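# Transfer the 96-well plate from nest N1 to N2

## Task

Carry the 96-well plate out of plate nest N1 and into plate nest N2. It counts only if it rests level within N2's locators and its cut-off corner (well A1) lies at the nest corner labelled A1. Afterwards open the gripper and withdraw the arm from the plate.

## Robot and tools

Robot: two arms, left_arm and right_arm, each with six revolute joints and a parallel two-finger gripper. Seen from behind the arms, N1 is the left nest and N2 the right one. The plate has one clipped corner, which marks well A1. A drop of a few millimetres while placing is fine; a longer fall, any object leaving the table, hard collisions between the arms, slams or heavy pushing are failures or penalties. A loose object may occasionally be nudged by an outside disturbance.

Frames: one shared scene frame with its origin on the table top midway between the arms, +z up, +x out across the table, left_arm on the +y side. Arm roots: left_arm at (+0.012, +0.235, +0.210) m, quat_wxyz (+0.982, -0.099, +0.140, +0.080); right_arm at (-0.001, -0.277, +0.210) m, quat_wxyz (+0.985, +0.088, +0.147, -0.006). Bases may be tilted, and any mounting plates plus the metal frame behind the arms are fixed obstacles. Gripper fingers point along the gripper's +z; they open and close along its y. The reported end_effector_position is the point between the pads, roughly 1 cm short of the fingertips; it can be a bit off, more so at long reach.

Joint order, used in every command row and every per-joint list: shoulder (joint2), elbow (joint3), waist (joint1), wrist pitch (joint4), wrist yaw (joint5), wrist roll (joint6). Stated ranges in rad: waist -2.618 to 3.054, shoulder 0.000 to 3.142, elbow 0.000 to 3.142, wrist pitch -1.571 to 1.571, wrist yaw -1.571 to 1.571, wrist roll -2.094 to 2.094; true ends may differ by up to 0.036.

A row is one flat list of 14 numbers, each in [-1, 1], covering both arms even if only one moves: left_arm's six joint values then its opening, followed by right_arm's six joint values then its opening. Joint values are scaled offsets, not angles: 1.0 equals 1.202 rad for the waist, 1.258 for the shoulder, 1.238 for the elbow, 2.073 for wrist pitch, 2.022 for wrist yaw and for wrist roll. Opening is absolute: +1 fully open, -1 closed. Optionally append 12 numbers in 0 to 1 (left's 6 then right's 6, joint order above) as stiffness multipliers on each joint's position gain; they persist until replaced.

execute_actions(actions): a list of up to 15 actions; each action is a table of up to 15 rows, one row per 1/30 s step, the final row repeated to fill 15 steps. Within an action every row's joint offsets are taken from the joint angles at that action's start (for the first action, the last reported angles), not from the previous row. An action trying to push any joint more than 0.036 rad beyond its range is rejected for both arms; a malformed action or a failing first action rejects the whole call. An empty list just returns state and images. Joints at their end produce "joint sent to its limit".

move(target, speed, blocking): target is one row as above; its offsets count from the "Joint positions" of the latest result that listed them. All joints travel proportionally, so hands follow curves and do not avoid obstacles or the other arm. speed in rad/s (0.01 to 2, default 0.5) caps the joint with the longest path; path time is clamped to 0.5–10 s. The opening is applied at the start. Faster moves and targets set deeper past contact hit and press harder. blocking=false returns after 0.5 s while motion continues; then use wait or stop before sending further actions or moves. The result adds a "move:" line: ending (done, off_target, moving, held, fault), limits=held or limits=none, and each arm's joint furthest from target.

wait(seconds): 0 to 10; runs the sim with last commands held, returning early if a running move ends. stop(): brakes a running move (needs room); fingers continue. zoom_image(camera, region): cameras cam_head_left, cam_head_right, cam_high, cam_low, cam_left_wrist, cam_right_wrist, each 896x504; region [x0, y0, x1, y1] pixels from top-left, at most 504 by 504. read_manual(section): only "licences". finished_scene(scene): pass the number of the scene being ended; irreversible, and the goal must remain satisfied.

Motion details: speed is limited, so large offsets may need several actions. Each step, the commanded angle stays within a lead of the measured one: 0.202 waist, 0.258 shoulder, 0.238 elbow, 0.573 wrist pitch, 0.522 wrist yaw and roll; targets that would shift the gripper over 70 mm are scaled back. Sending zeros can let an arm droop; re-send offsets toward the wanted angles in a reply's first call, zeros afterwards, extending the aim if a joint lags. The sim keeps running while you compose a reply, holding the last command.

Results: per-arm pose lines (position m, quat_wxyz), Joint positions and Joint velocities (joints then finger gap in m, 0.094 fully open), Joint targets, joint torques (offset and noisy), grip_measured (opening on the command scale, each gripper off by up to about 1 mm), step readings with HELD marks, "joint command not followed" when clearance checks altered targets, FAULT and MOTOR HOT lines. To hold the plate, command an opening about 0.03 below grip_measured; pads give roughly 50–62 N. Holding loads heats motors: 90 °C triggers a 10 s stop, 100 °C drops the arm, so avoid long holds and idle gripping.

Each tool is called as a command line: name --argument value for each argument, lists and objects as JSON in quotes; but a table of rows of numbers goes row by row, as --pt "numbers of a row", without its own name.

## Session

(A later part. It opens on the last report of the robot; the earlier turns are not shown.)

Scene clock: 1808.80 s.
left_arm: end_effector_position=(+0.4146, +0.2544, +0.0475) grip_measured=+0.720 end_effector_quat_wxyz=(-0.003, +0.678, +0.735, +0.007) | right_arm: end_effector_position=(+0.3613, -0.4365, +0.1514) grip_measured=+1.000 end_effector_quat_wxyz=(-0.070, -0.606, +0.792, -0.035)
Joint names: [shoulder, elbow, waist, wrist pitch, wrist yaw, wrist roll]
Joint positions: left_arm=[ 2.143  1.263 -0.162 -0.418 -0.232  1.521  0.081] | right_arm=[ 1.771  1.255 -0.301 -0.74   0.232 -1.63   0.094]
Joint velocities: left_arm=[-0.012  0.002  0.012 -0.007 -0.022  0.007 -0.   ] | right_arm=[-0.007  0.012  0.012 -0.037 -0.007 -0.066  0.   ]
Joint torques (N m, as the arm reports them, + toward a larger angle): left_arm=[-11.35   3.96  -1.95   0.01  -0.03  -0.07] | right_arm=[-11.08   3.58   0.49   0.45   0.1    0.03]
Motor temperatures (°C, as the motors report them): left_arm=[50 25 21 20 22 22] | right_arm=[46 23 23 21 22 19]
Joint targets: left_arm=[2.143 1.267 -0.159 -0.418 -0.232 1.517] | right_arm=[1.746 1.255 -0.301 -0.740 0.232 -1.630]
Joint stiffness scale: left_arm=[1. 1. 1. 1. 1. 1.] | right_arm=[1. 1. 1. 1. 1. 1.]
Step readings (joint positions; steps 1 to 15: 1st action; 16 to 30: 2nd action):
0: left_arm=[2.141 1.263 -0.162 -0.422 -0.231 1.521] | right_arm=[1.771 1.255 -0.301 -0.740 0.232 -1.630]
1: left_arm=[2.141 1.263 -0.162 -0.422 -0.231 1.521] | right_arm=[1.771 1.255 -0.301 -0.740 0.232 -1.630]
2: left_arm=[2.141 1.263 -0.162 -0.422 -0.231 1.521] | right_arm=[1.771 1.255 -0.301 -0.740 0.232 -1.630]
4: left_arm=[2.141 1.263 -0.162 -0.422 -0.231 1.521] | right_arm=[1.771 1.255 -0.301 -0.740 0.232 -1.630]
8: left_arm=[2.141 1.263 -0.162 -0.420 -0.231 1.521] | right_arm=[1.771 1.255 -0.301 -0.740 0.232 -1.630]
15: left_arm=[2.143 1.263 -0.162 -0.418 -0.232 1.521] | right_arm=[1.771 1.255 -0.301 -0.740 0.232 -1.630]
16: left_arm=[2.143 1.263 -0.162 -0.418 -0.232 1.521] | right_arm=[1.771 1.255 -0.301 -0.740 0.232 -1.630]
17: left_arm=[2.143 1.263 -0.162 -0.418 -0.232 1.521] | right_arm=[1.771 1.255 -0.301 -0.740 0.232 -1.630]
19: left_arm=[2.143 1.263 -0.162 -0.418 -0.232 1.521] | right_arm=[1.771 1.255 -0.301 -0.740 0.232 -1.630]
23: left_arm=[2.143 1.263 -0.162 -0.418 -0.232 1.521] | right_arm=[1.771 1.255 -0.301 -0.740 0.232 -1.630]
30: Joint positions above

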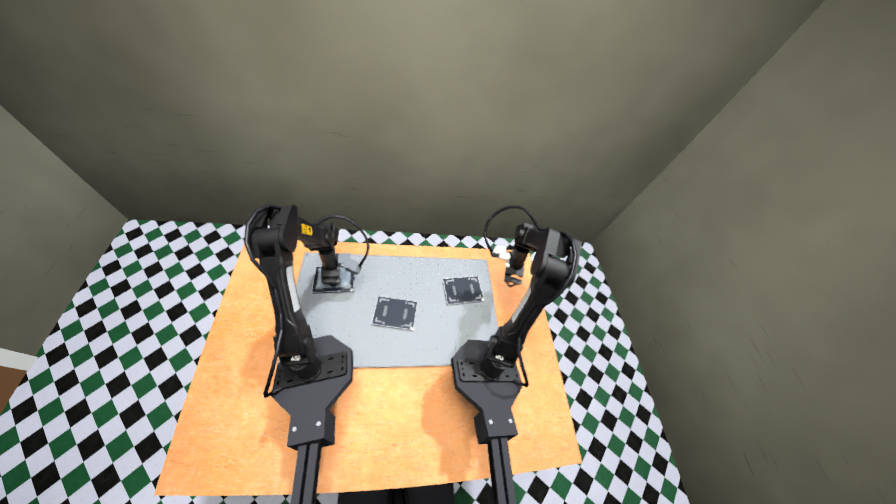

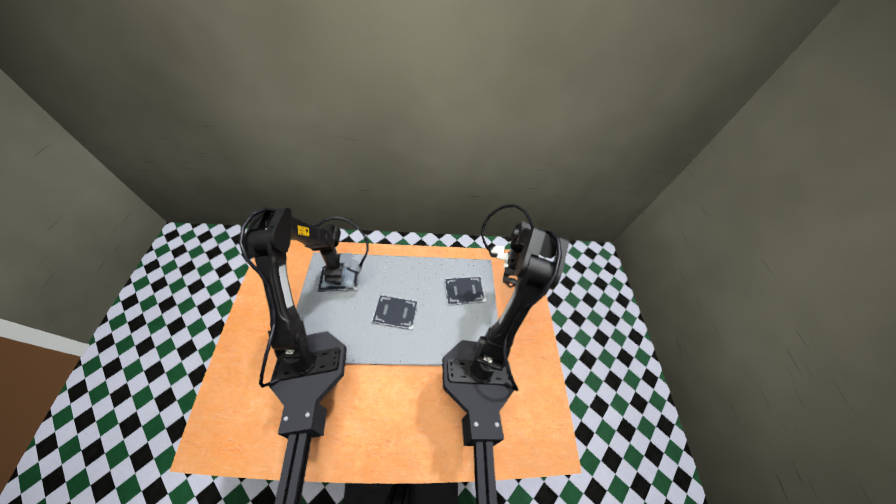

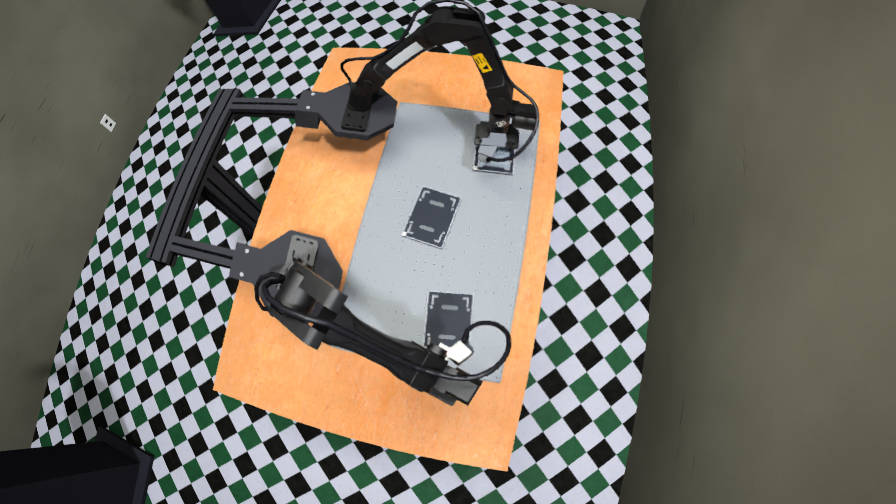

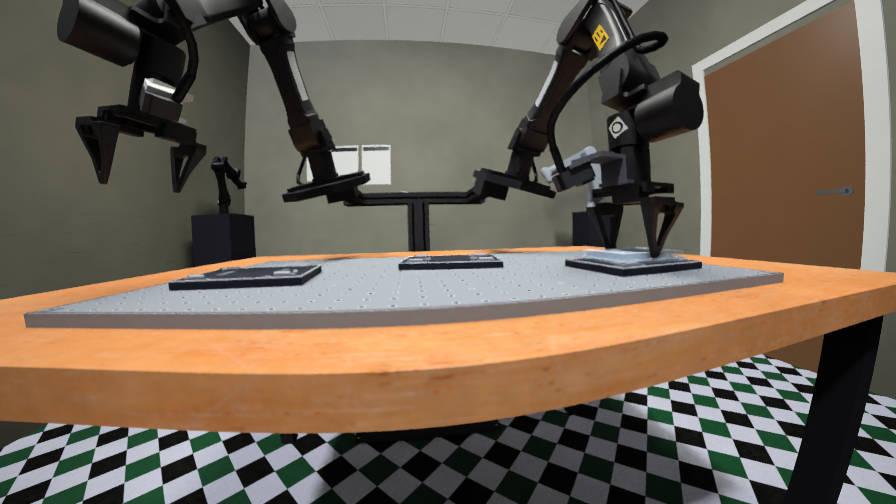

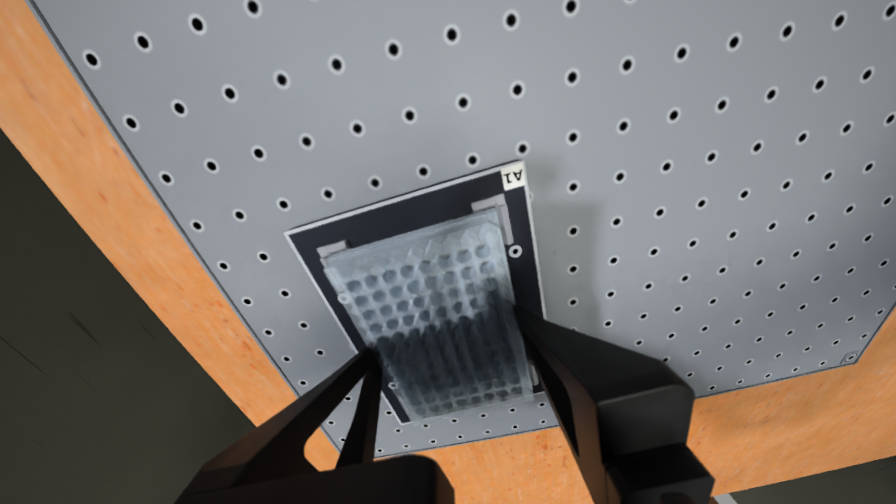

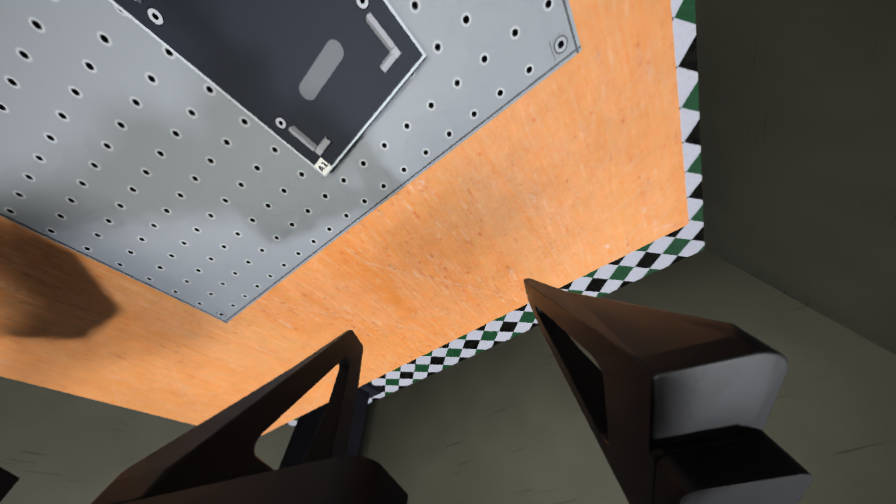

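execute_actions --actions '[[[0,0.003,0.0025,0,0,-0.002,0.71,-0.02,0,0,0,0,0,1],[0,0.003,0.0025,0,0,-0.002,0.72,-0.02,0,0,0,0,0,1],[0,0.003,0.0025,0,0,-0.002,0.73,-0.02,0,0,0,0,0,1],[0,0.003,0.0025,0,0,-0.002,0.74,-0.02,0,0,0,0,0,1],[0,0.003,0.0025,0,0,-0.002,0.76,-0.02,0,0,0,0,0,1],[0,0.003,0.0025,0,0,-0.002,0.78,-0.02,0,0,0,0,0,1],[0,0.003,0.0025,0,0,-0.002,0.81,-0.02,0,0,0,0,0,1],[0,0.003,0.0025,0,0,-0.002,0.84,-0.02,0,0,0,0,0,1],[0,0.003,0.0025,0,0,-0.002,0.88,-0.02,0,0,0,0,0,1],[0,0.003,0.0025,0,0,-0.002,0.92,-0.02,0,0,0,0,0,1],[0,0.003,0.0025,0,0,-0.002,0.96,-0.02,0,0,0,0,0,1],[0,0.003,0.0025,0,0,-0.002,1,-0.02,0,0,0,0,0,1]],[[0,0.003,0.0025,0,0,-0.002,1,-0.02,0,0,0,0,0,1]]]'

zoom_image --camera "cam_low" --region '[560, 225, 715, 285]'

zoom_image --camera "cam_left_wrist" --region '[280, 150, 580, 440]'

Scene clock: 1816.13 s.
left_arm: end_effector_position=(+0.4146, +0.2544, +0.0475) grip_measured=+1.000 end_effector_quat_wxyz=(-0.003, +0.678, +0.735, +0.007) | right_arm: end_effector_position=(+0.3613, -0.4365, +0.1514) grip_measured=+1.000 end_effector_quat_wxyz=(-0.070, -0.606, +0.792, -0.035)
Joint names: [shoulder, elbow, waist, wrist pitch, wrist yaw, wrist roll]
Joint positions: left_arm=[ 2.143  1.263 -0.162 -0.418 -0.232  1.521  0.094] | right_arm=[ 1.771  1.255 -0.301 -0.74   0.232 -1.63   0.094]
Joint velocities: left_arm=[-0.002 -0.017  0.007  0.007 -0.007  0.022  0.   ] | right_arm=[-0.007  0.017 -0.012 -0.022  0.007  0.022  0.   ]
Joint torques (N m, as the arm reports them, + toward a larger angle): left_arm=[-11.32   3.97  -1.93   0.01  -0.03  -0.07] | right_arm=[-11.07   3.64   0.46   0.43   0.09   0.01]
Motor temperatures (°C, as the motors report them): left_arm=[50 25 21 20 22 22] | right_arm=[46 23 23 21 22 19]
Joint targets: left_arm=[2.143 1.267 -0.159 -0.418 -0.232 1.517] | right_arm=[1.746 1.255 -0.301 -0.740 0.232 -1.630]
Joint stiffness scale: left_arm=[1. 1. 1. 1. 1. 1.] | right_arm=[1. 1. 1. 1. 1. 1.]
Step readings (joint positions; steps 1 to 15: 1st action; 16 to 30: 2nd action):
0: left_arm=[2.143 1.263 -0.162 -0.418 -0.232 1.521] | right_arm=[1.771 1.255 -0.301 -0.740 0.232 -1.630]
1: left_arm=[2.143 1.263 -0.162 -0.418 -0.232 1.521] | right_arm=[1.771 1.255 -0.301 -0.740 0.232 -1.630]
2: left_arm=[2.143 1.263 -0.162 -0.418 -0.232 1.521] | right_arm=[1.771 1.255 -0.301 -0.740 0.232 -1.630]
4: left_arm=[2.143 1.263 -0.162 -0.418 -0.232 1.521] | right_arm=[1.771 1.255 -0.301 -0.740 0.232 -1.630]
8: left_arm=[2.143 1.263 -0.162 -0.418 -0.232 1.521] | right_arm=[1.771 1.255 -0.301 -0.740 0.232 -1.630]
15: left_arm=[2.143 1.263 -0.162 -0.418 -0.232 1.521] | right_arm=[1.771 1.255 -0.301 -0.740 0.232 -1.630]
16: left_arm=[2.143 1.263 -0.162 -0.418 -0.232 1.521] | right_arm=[1.771 1.255 -0.301 -0.740 0.232 -1.630]
17: left_arm=[2.143 1.263 -0.162 -0.418 -0.232 1.521] | right_arm=[1.771 1.255 -0.301 -0.740 0.232 -1.630]
19: left_arm=[2.143 1.263 -0.162 -0.418 -0.232 1.521] | right_arm=[1.771 1.255 -0.301 -0.740 0.232 -1.630]
23: left_arm=[2.143 1.263 -0.162 -0.418 -0.232 1.521] | right_arm=[1.771 1.255 -0.301 -0.740 0.232 -1.630]
30: Joint positions above

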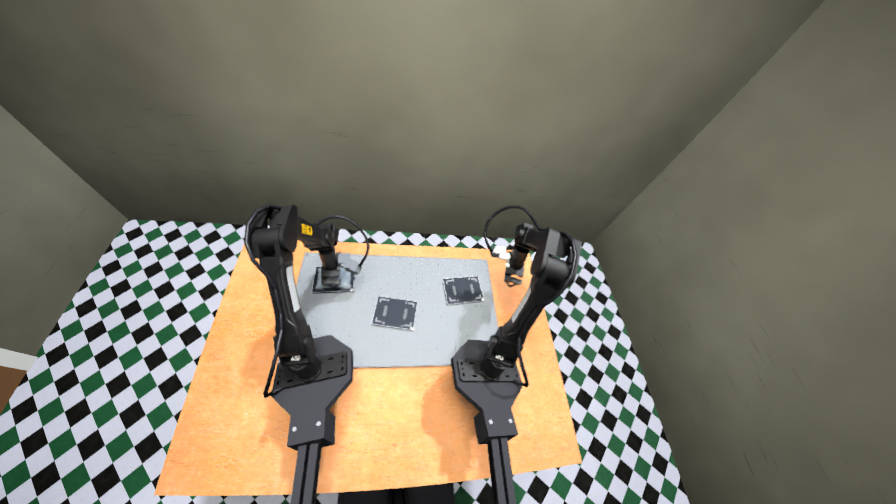

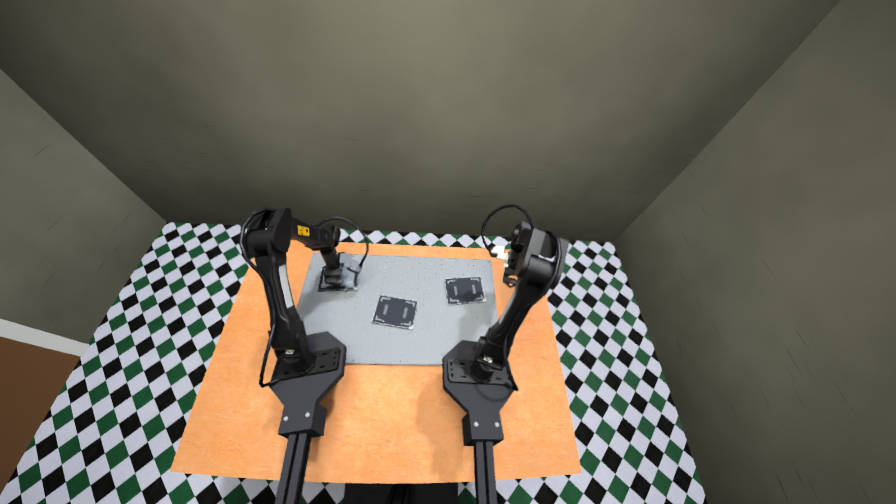

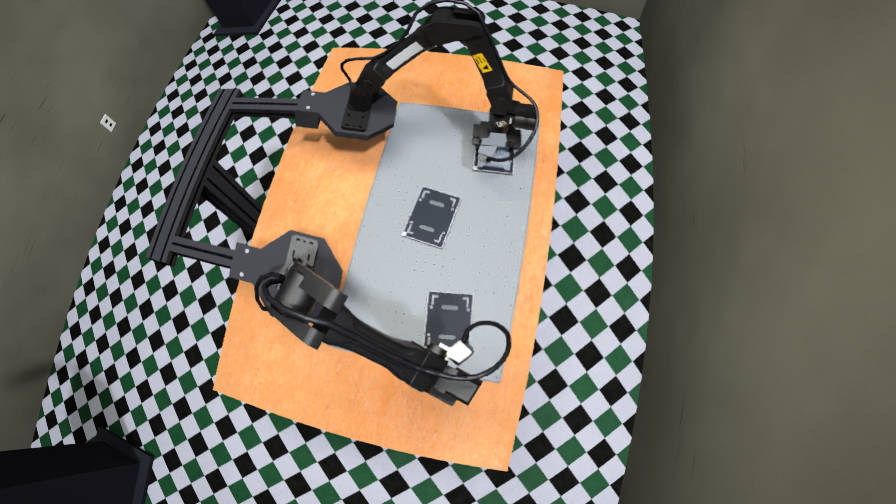

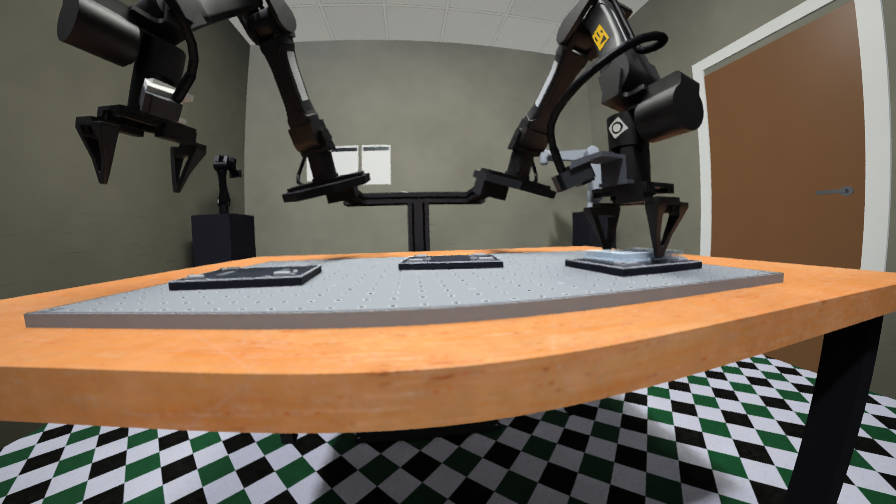

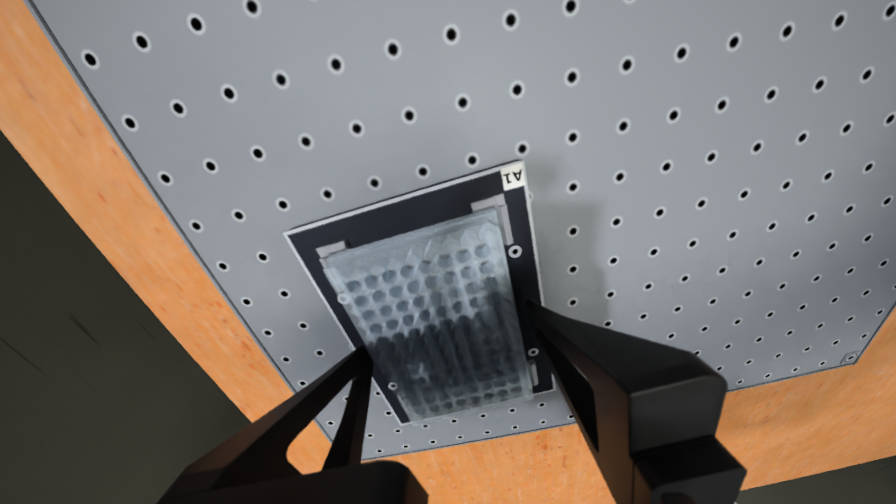

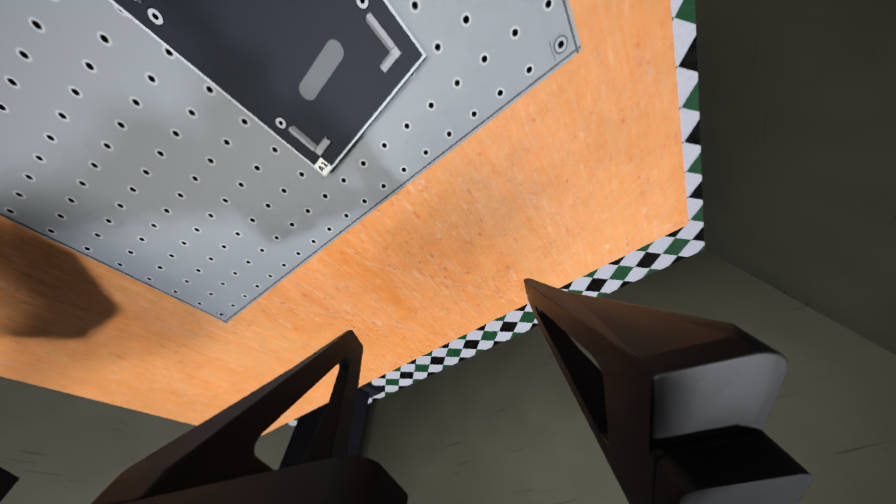

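Region (560, 225, 715, 285) of cam_low's 896x504 image, scaled by 3.252, with more detail than that image has; it fills the top 195 rows of this view, and the rest is white.

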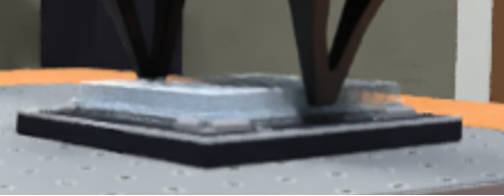

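Region (280, 150, 580, 440) of cam_left_wrist's 896x504 image, scaled by 1.680, with more detail than that image has; it fills the top 487 rows of this view, and the rest is white.

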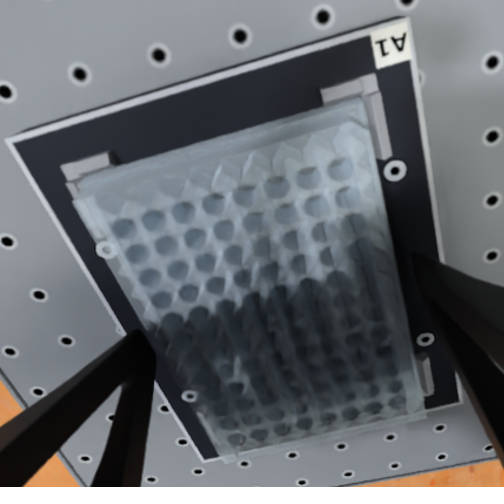

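move --target '[-0.115,0.003,0.0025,-0.062,0,0,1,-0.02,0,0,0,0,0,1]' --speed 0.2

Scene clock: 1821.43 s.
left_arm: end_effector_position=(+0.4183, +0.2640, +0.0904) grip_measured=+1.000 end_effector_quat_wxyz=(+0.002, +0.676, +0.736, +0.012) | right_arm: end_effector_position=(+0.3613, -0.4365, +0.1514) grip_measured=+1.000 end_effector_quat_wxyz=(-0.070, -0.606, +0.792, -0.035)
Joint names: [shoulder, elbow, waist, wrist pitch, wrist yaw, wrist roll]
Joint positions: left_arm=[ 2.019  1.263 -0.162 -0.527 -0.232  1.521  0.094] | right_arm=[ 1.771  1.255 -0.301 -0.74   0.232 -1.63   0.094]
Joint velocities: left_arm=[ 0.012  0.012  0.002 -0.022 -0.007 -0.022  0.   ] | right_arm=[ 0.007  0.017 -0.007 -0.095  0.066 -0.007  0.   ]
Joint torques (N m, as the arm reports them, + toward a larger angle): left_arm=[-12.76   4.47  -1.83  -0.14  -0.03  -0.04] | right_arm=[-11.08   3.61   0.45   0.44   0.09   0.02]
Motor temperatures (°C, as the motors report them): left_arm=[50 25 21 20 22 22] | right_arm=[46 23 23 21 22 19]
Joint targets: left_arm=[1.998 1.267 -0.159 -0.546 -0.232 1.521] | right_arm=[1.746 1.255 -0.301 -0.740 0.232 -1.630]
Joint stiffness scale: left_arm=[1. 1. 1. 1. 1. 1.] | right_arm=[1. 1. 1. 1. 1. 1.]
move: off_target (left_arm, right_arm); limits=none; left_arm: farthest joint: the shoulder, 0.021 radians from its target (0.145 radians at the start); right_arm: farthest joint: the shoulder, 0.026 radians from its target (0.026 radians at the start)

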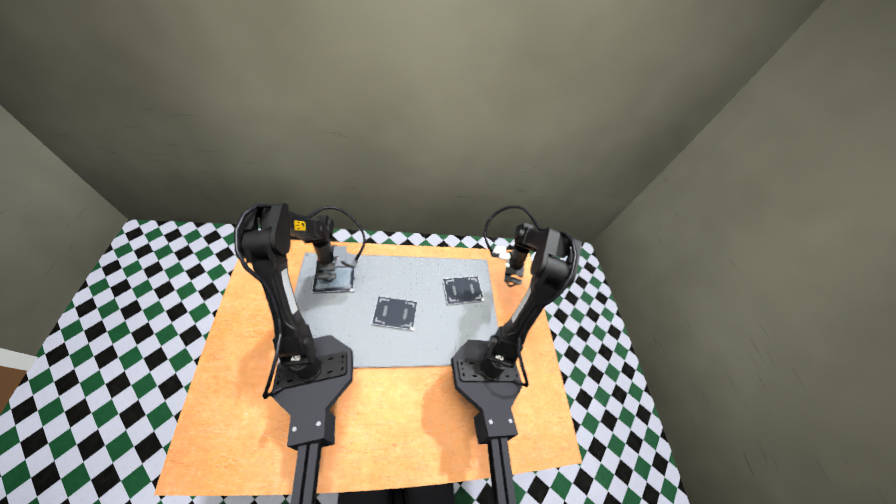

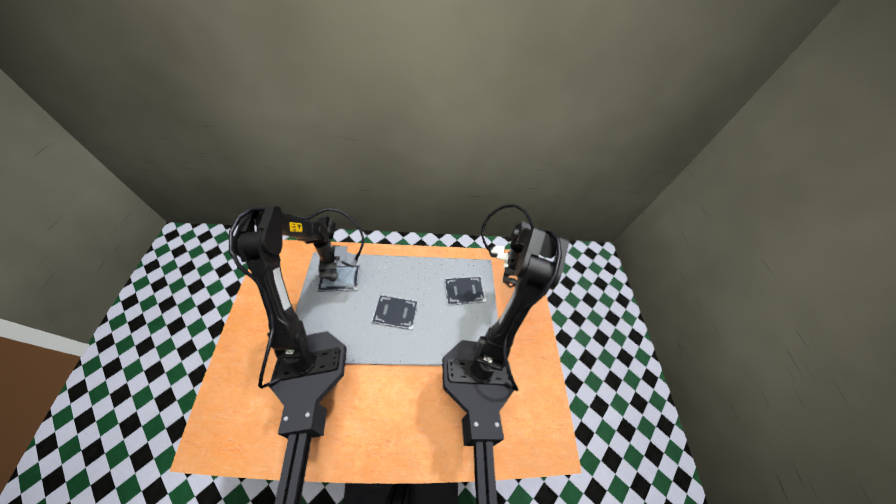

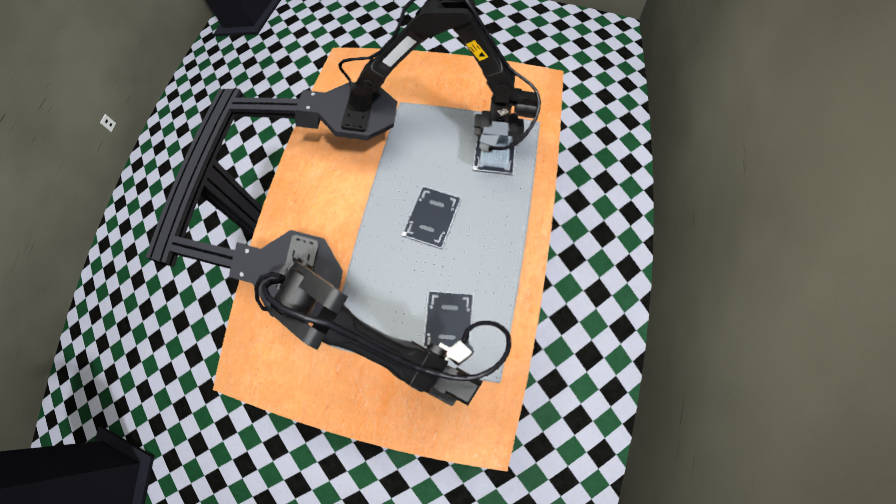

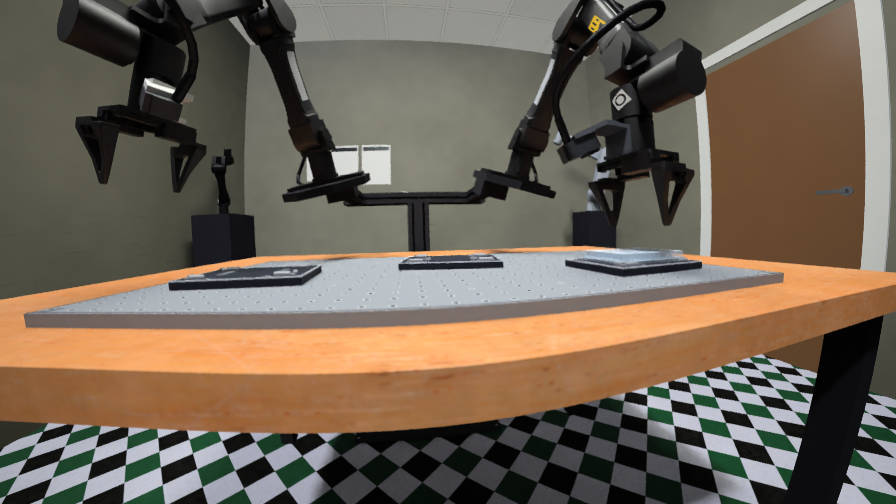

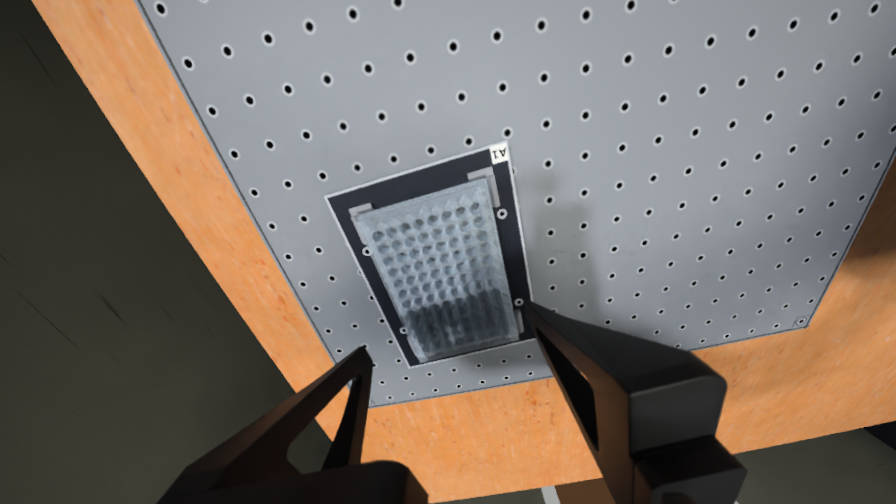

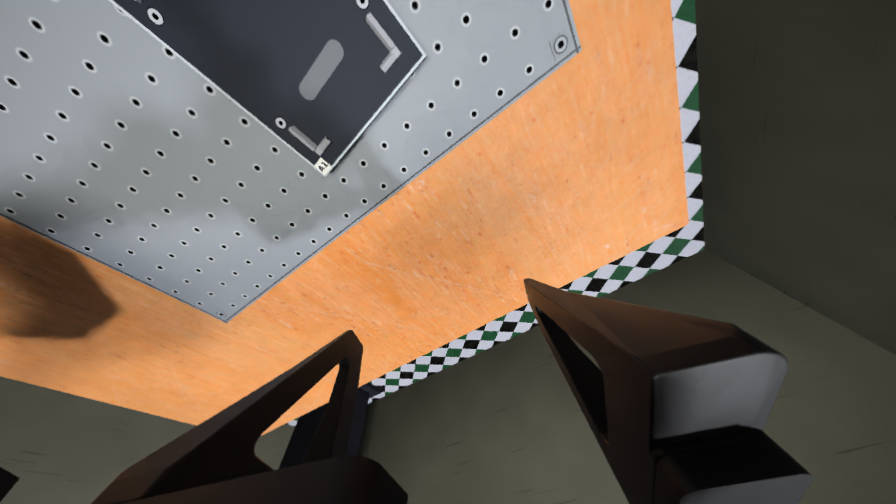

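zoom_image --camera "cam_low" --region '[560, 225, 715, 285]'

zoom_image --camera "cam_left_wrist" --region '[310, 130, 560, 380]'

Region (560, 225, 715, 285) of cam_low's 896x504 image, scaled by 3.252, with more detail than that image has; it fills the top 195 rows of this view, and the rest is white.

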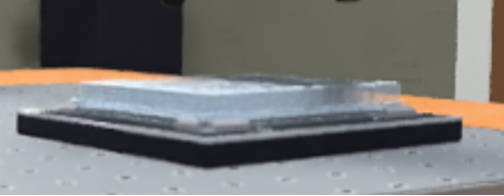

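Region (310, 130, 560, 380) of cam_left_wrist's 896x504 image, scaled by 2.016, with more detail than that image has.

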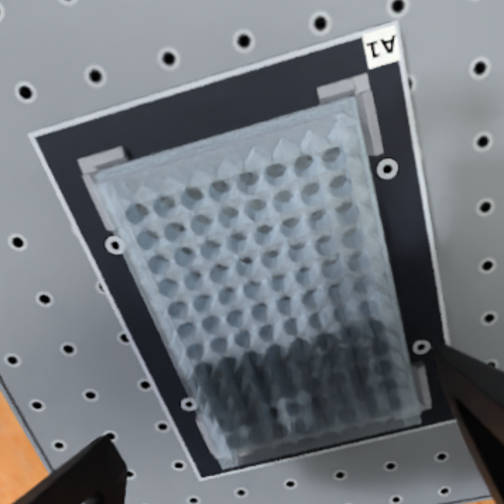

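move --target '[-0.19,0,0,-0.10,0,0,1,-0.02,0,0,0,0,0,1]' --speed 0.4

Scene clock: 1828.93 s.
left_arm: end_effector_position=(+0.4129, +0.2806, +0.1660) grip_measured=+1.000 end_effector_quat_wxyz=(+0.014, +0.673, +0.739, +0.024) | right_arm: end_effector_position=(+0.3613, -0.4365, +0.1514) grip_measured=+1.000 end_effector_quat_wxyz=(-0.070, -0.606, +0.792, -0.035)
Joint names: [shoulder, elbow, waist, wrist pitch, wrist yaw, wrist roll]
Joint positions: left_arm=[ 1.796  1.263 -0.162 -0.714 -0.232  1.521  0.094] | right_arm=[ 1.771  1.255 -0.301 -0.74   0.232 -1.63   0.094]
Joint velocities: left_arm=[-0.002  0.002  0.002 -0.022 -0.022  0.051  0.   ] | right_arm=[ 0.007 -0.007 -0.007  0.066 -0.051  0.007  0.   ]
Joint torques (N m, as the arm reports them, + toward a larger angle): left_arm=[-11.5    4.96  -1.79  -0.08  -0.03  -0.03] | right_arm=[-11.07   3.56   0.45   0.43   0.08   0.02]
Motor temperatures (°C, as the motors report them): left_arm=[51 25 21 20 22 22] | right_arm=[46 23 23 21 22 19]
Joint targets: left_arm=[1.780 1.263 -0.162 -0.734 -0.232 1.521] | right_arm=[1.746 1.255 -0.301 -0.740 0.232 -1.630]
Joint stiffness scale: left_arm=[1. 1. 1. 1. 1. 1.] | right_arm=[1. 1. 1. 1. 1. 1.]
move: off_target (right_arm); limits=none; left_arm: farthest joint: the wrist pitch, 0.020 radians from its target (0.207 radians at the start); right_arm: farthest joint: the shoulder, 0.026 radians from its target (0.026 radians at the start)

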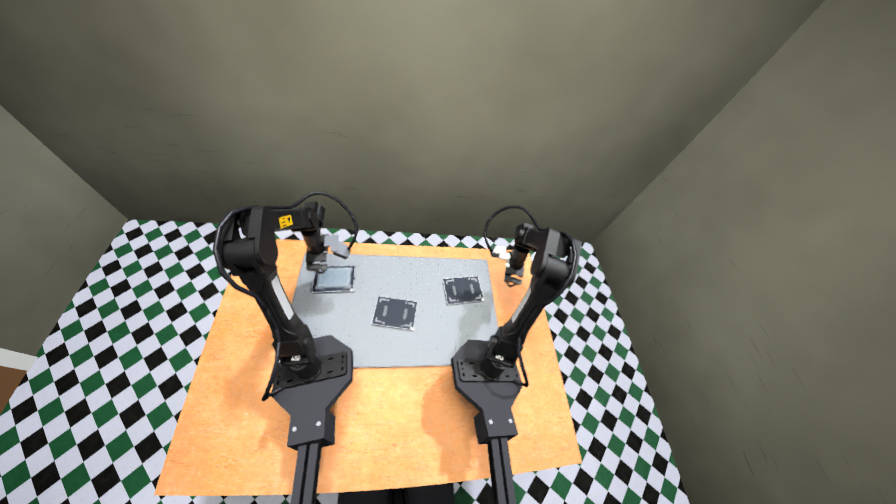

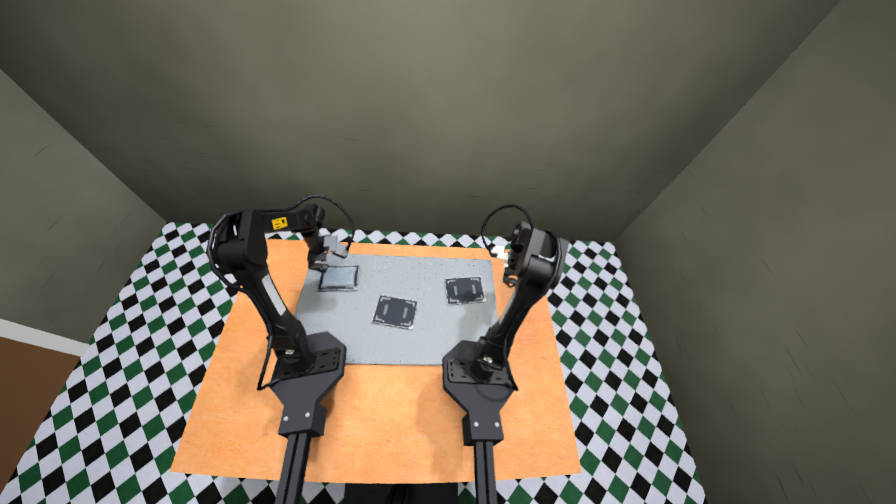

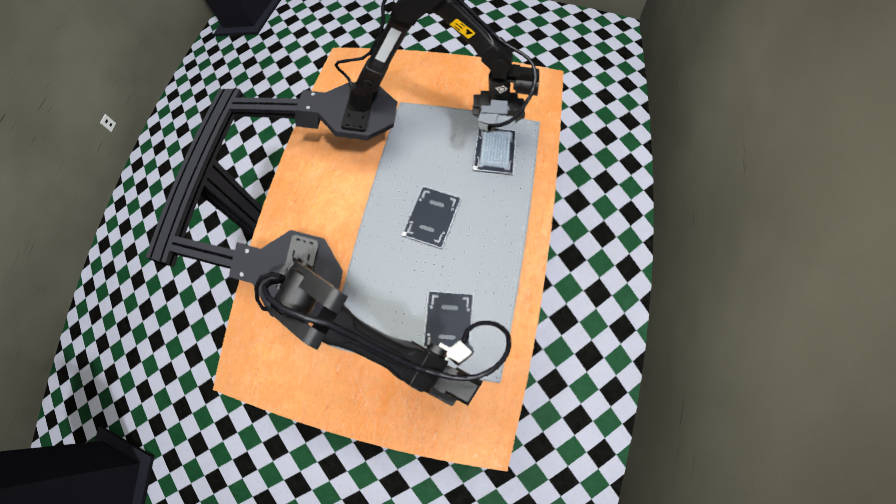

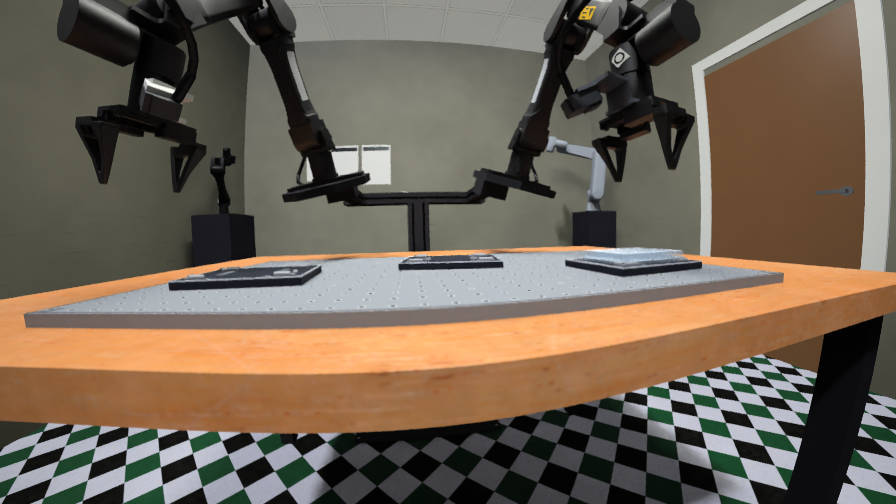

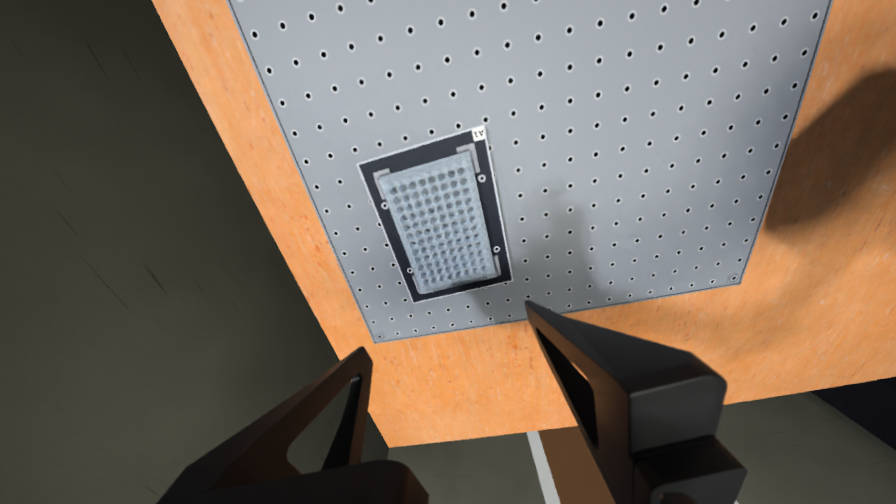

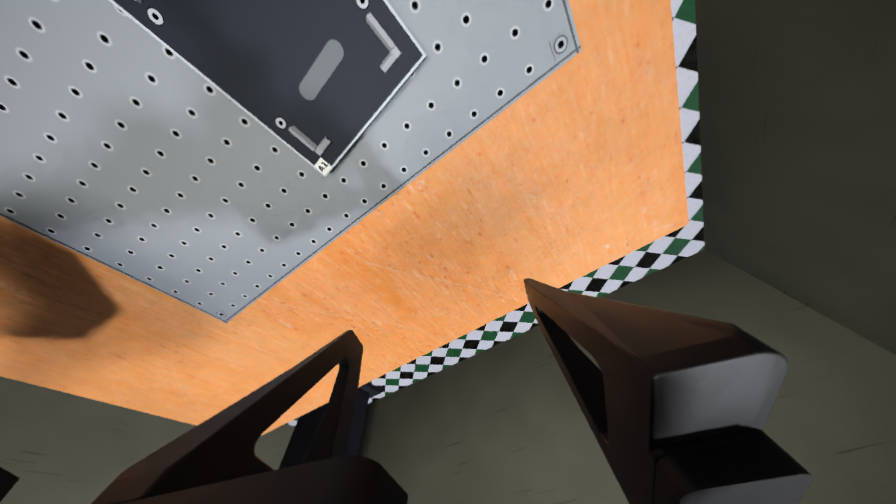

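zoom_image --camera "cam_left_wrist" --region '[350, 120, 530, 310]'

Region (350, 120, 530, 310) of cam_left_wrist's 896x504 image, scaled by 2.653, with more detail than that image has; it fills the left 477 columns of this view, and the rest is white.

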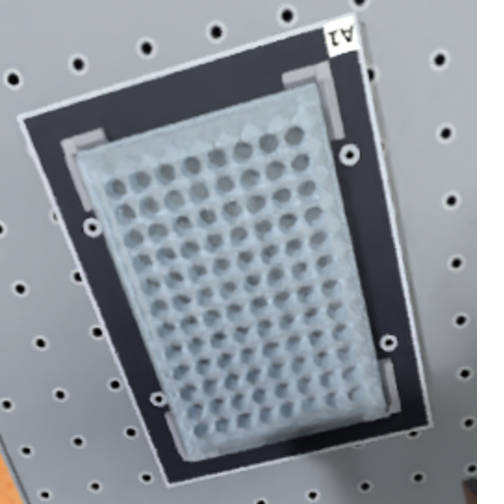

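move --target '[-0.02,0,0.35,0,0,0,1,-0.02,0,0,0,0,0,1]' --speed 0.5

Scene clock: 1834.70 s.
left_arm: end_effector_position=(+0.3580, +0.4371, +0.1451) grip_measured=+1.000 end_effector_quat_wxyz=(-0.061, +0.515, +0.854, +0.036) | right_arm: end_effector_position=(+0.3613, -0.4365, +0.1514) grip_measured=+1.000 end_effector_quat_wxyz=(-0.070, -0.606, +0.792, -0.035)
Joint names: [shoulder, elbow, waist, wrist pitch, wrist yaw, wrist roll]
Joint positions: left_arm=[ 1.796  1.263  0.259 -0.715 -0.233  1.521  0.094] | right_arm=[ 1.771  1.255 -0.301 -0.74   0.232 -1.63   0.094]
Joint velocities: left_arm=[ 0.007  0.002  0.002 -0.022 -0.037 -0.066  0.   ] | right_arm=[ 0.017 -0.022  0.012 -0.022  0.051 -0.095  0.   ]
Joint torques (N m, as the arm reports them, + toward a larger angle): left_arm=[-12.64   4.77  -0.71   0.    -0.1   -0.04] | right_arm=[-11.07   3.58   0.43   0.43   0.07   0.02]
Motor temperatures (°C, as the motors report them): left_arm=[51 25 21 20 22 22] | right_arm=[46 23 23 21 22 19]
Joint targets: left_arm=[1.771 1.263 0.259 -0.714 -0.232 1.521] | right_arm=[1.746 1.255 -0.301 -0.740 0.232 -1.630]
Joint stiffness scale: left_arm=[1. 1. 1. 1. 1. 1.] | right_arm=[1. 1. 1. 1. 1. 1.]
move: off_target (left_arm, right_arm); limits=none; left_arm: farthest joint: the shoulder, 0.026 radians from its target (0.026 radians at the start); right_arm: farthest joint: the shoulder, 0.026 radians from its target (0.026 radians at the start)

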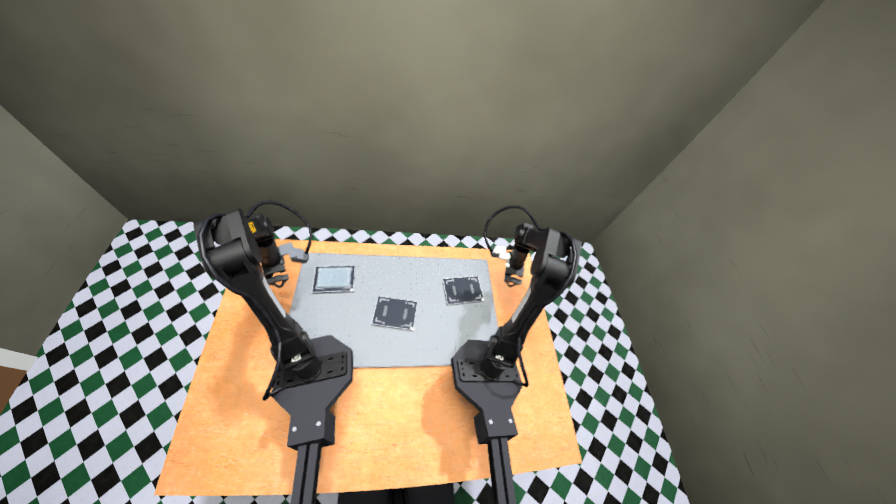

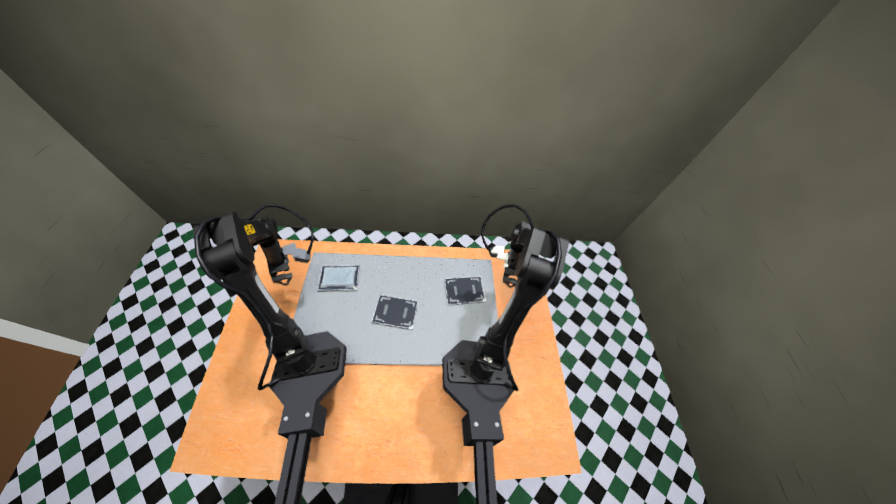

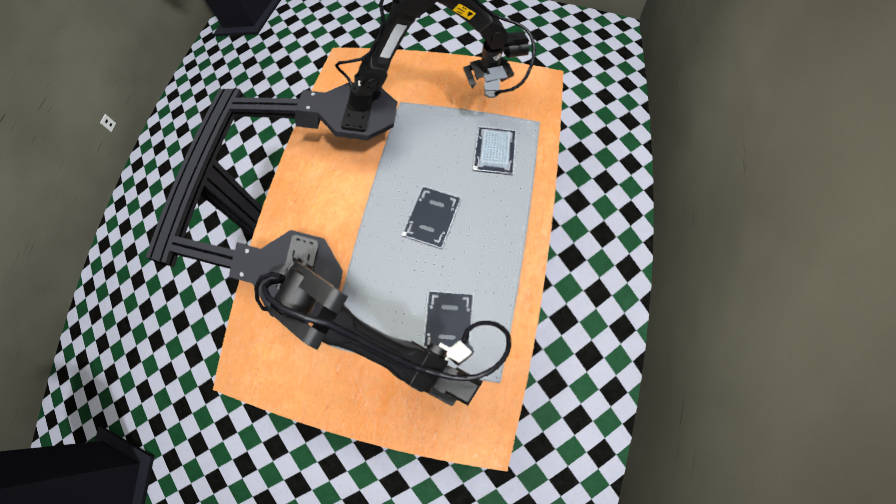

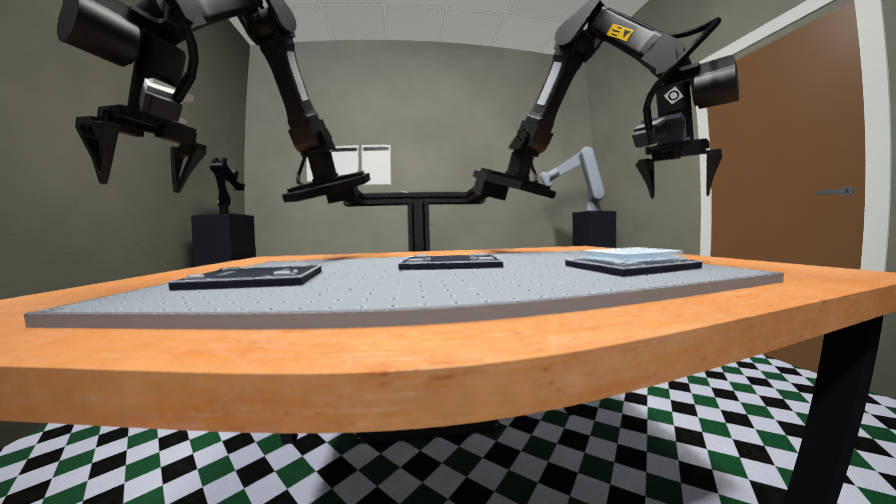

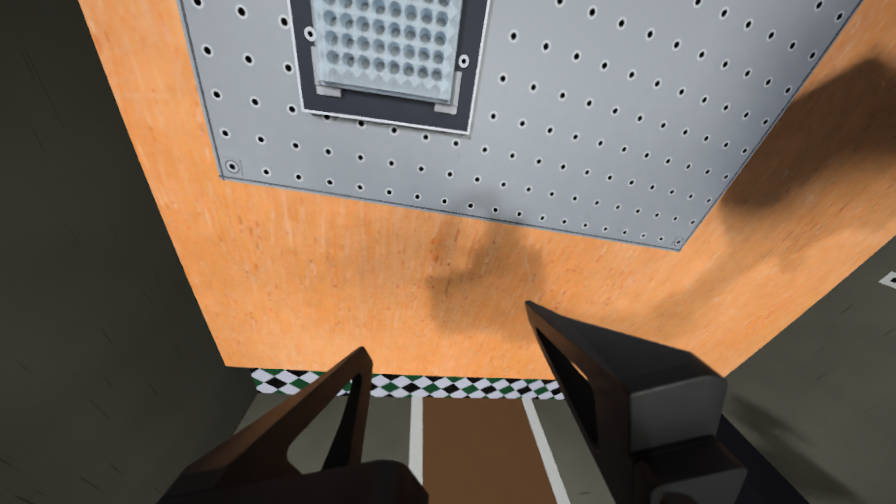

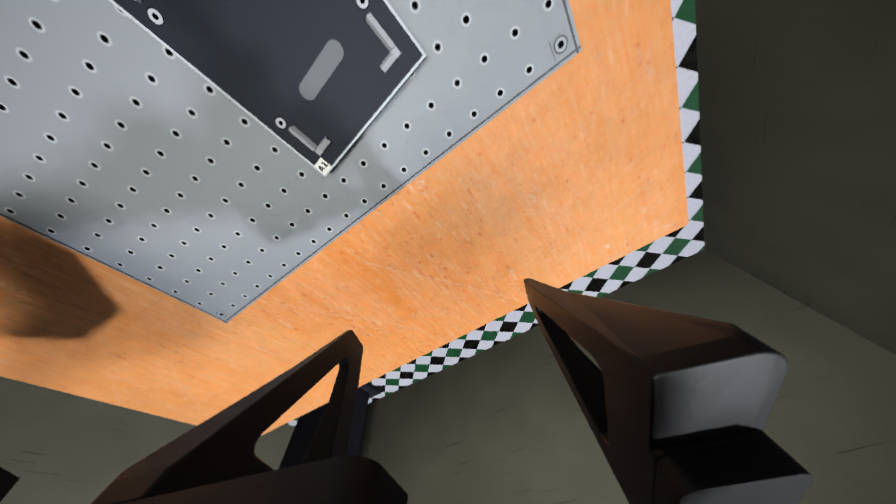

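zoom_image --camera "cam_high" --region '[460, 115, 530, 185]'

zoom_image --camera "cam_low" --region '[560, 225, 715, 285]'

Region (460, 115, 530, 185) of cam_high's 896x504 image, scaled by 7.200, with more detail than that image has.

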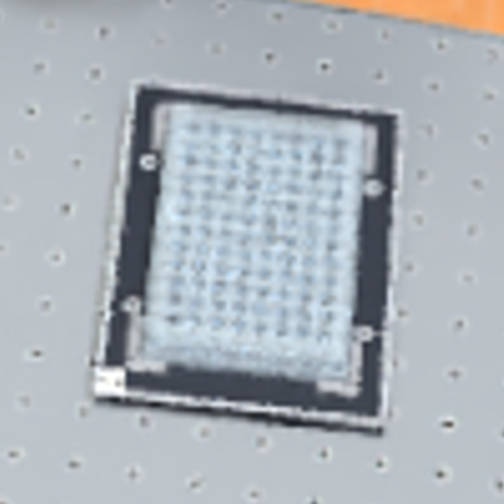

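Region (560, 225, 715, 285) of cam_low's 896x504 image, scaled by 3.252, with more detail than that image has; it fills the top 195 rows of this view, and the rest is white.

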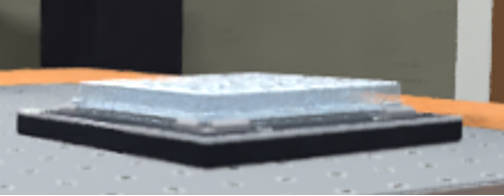

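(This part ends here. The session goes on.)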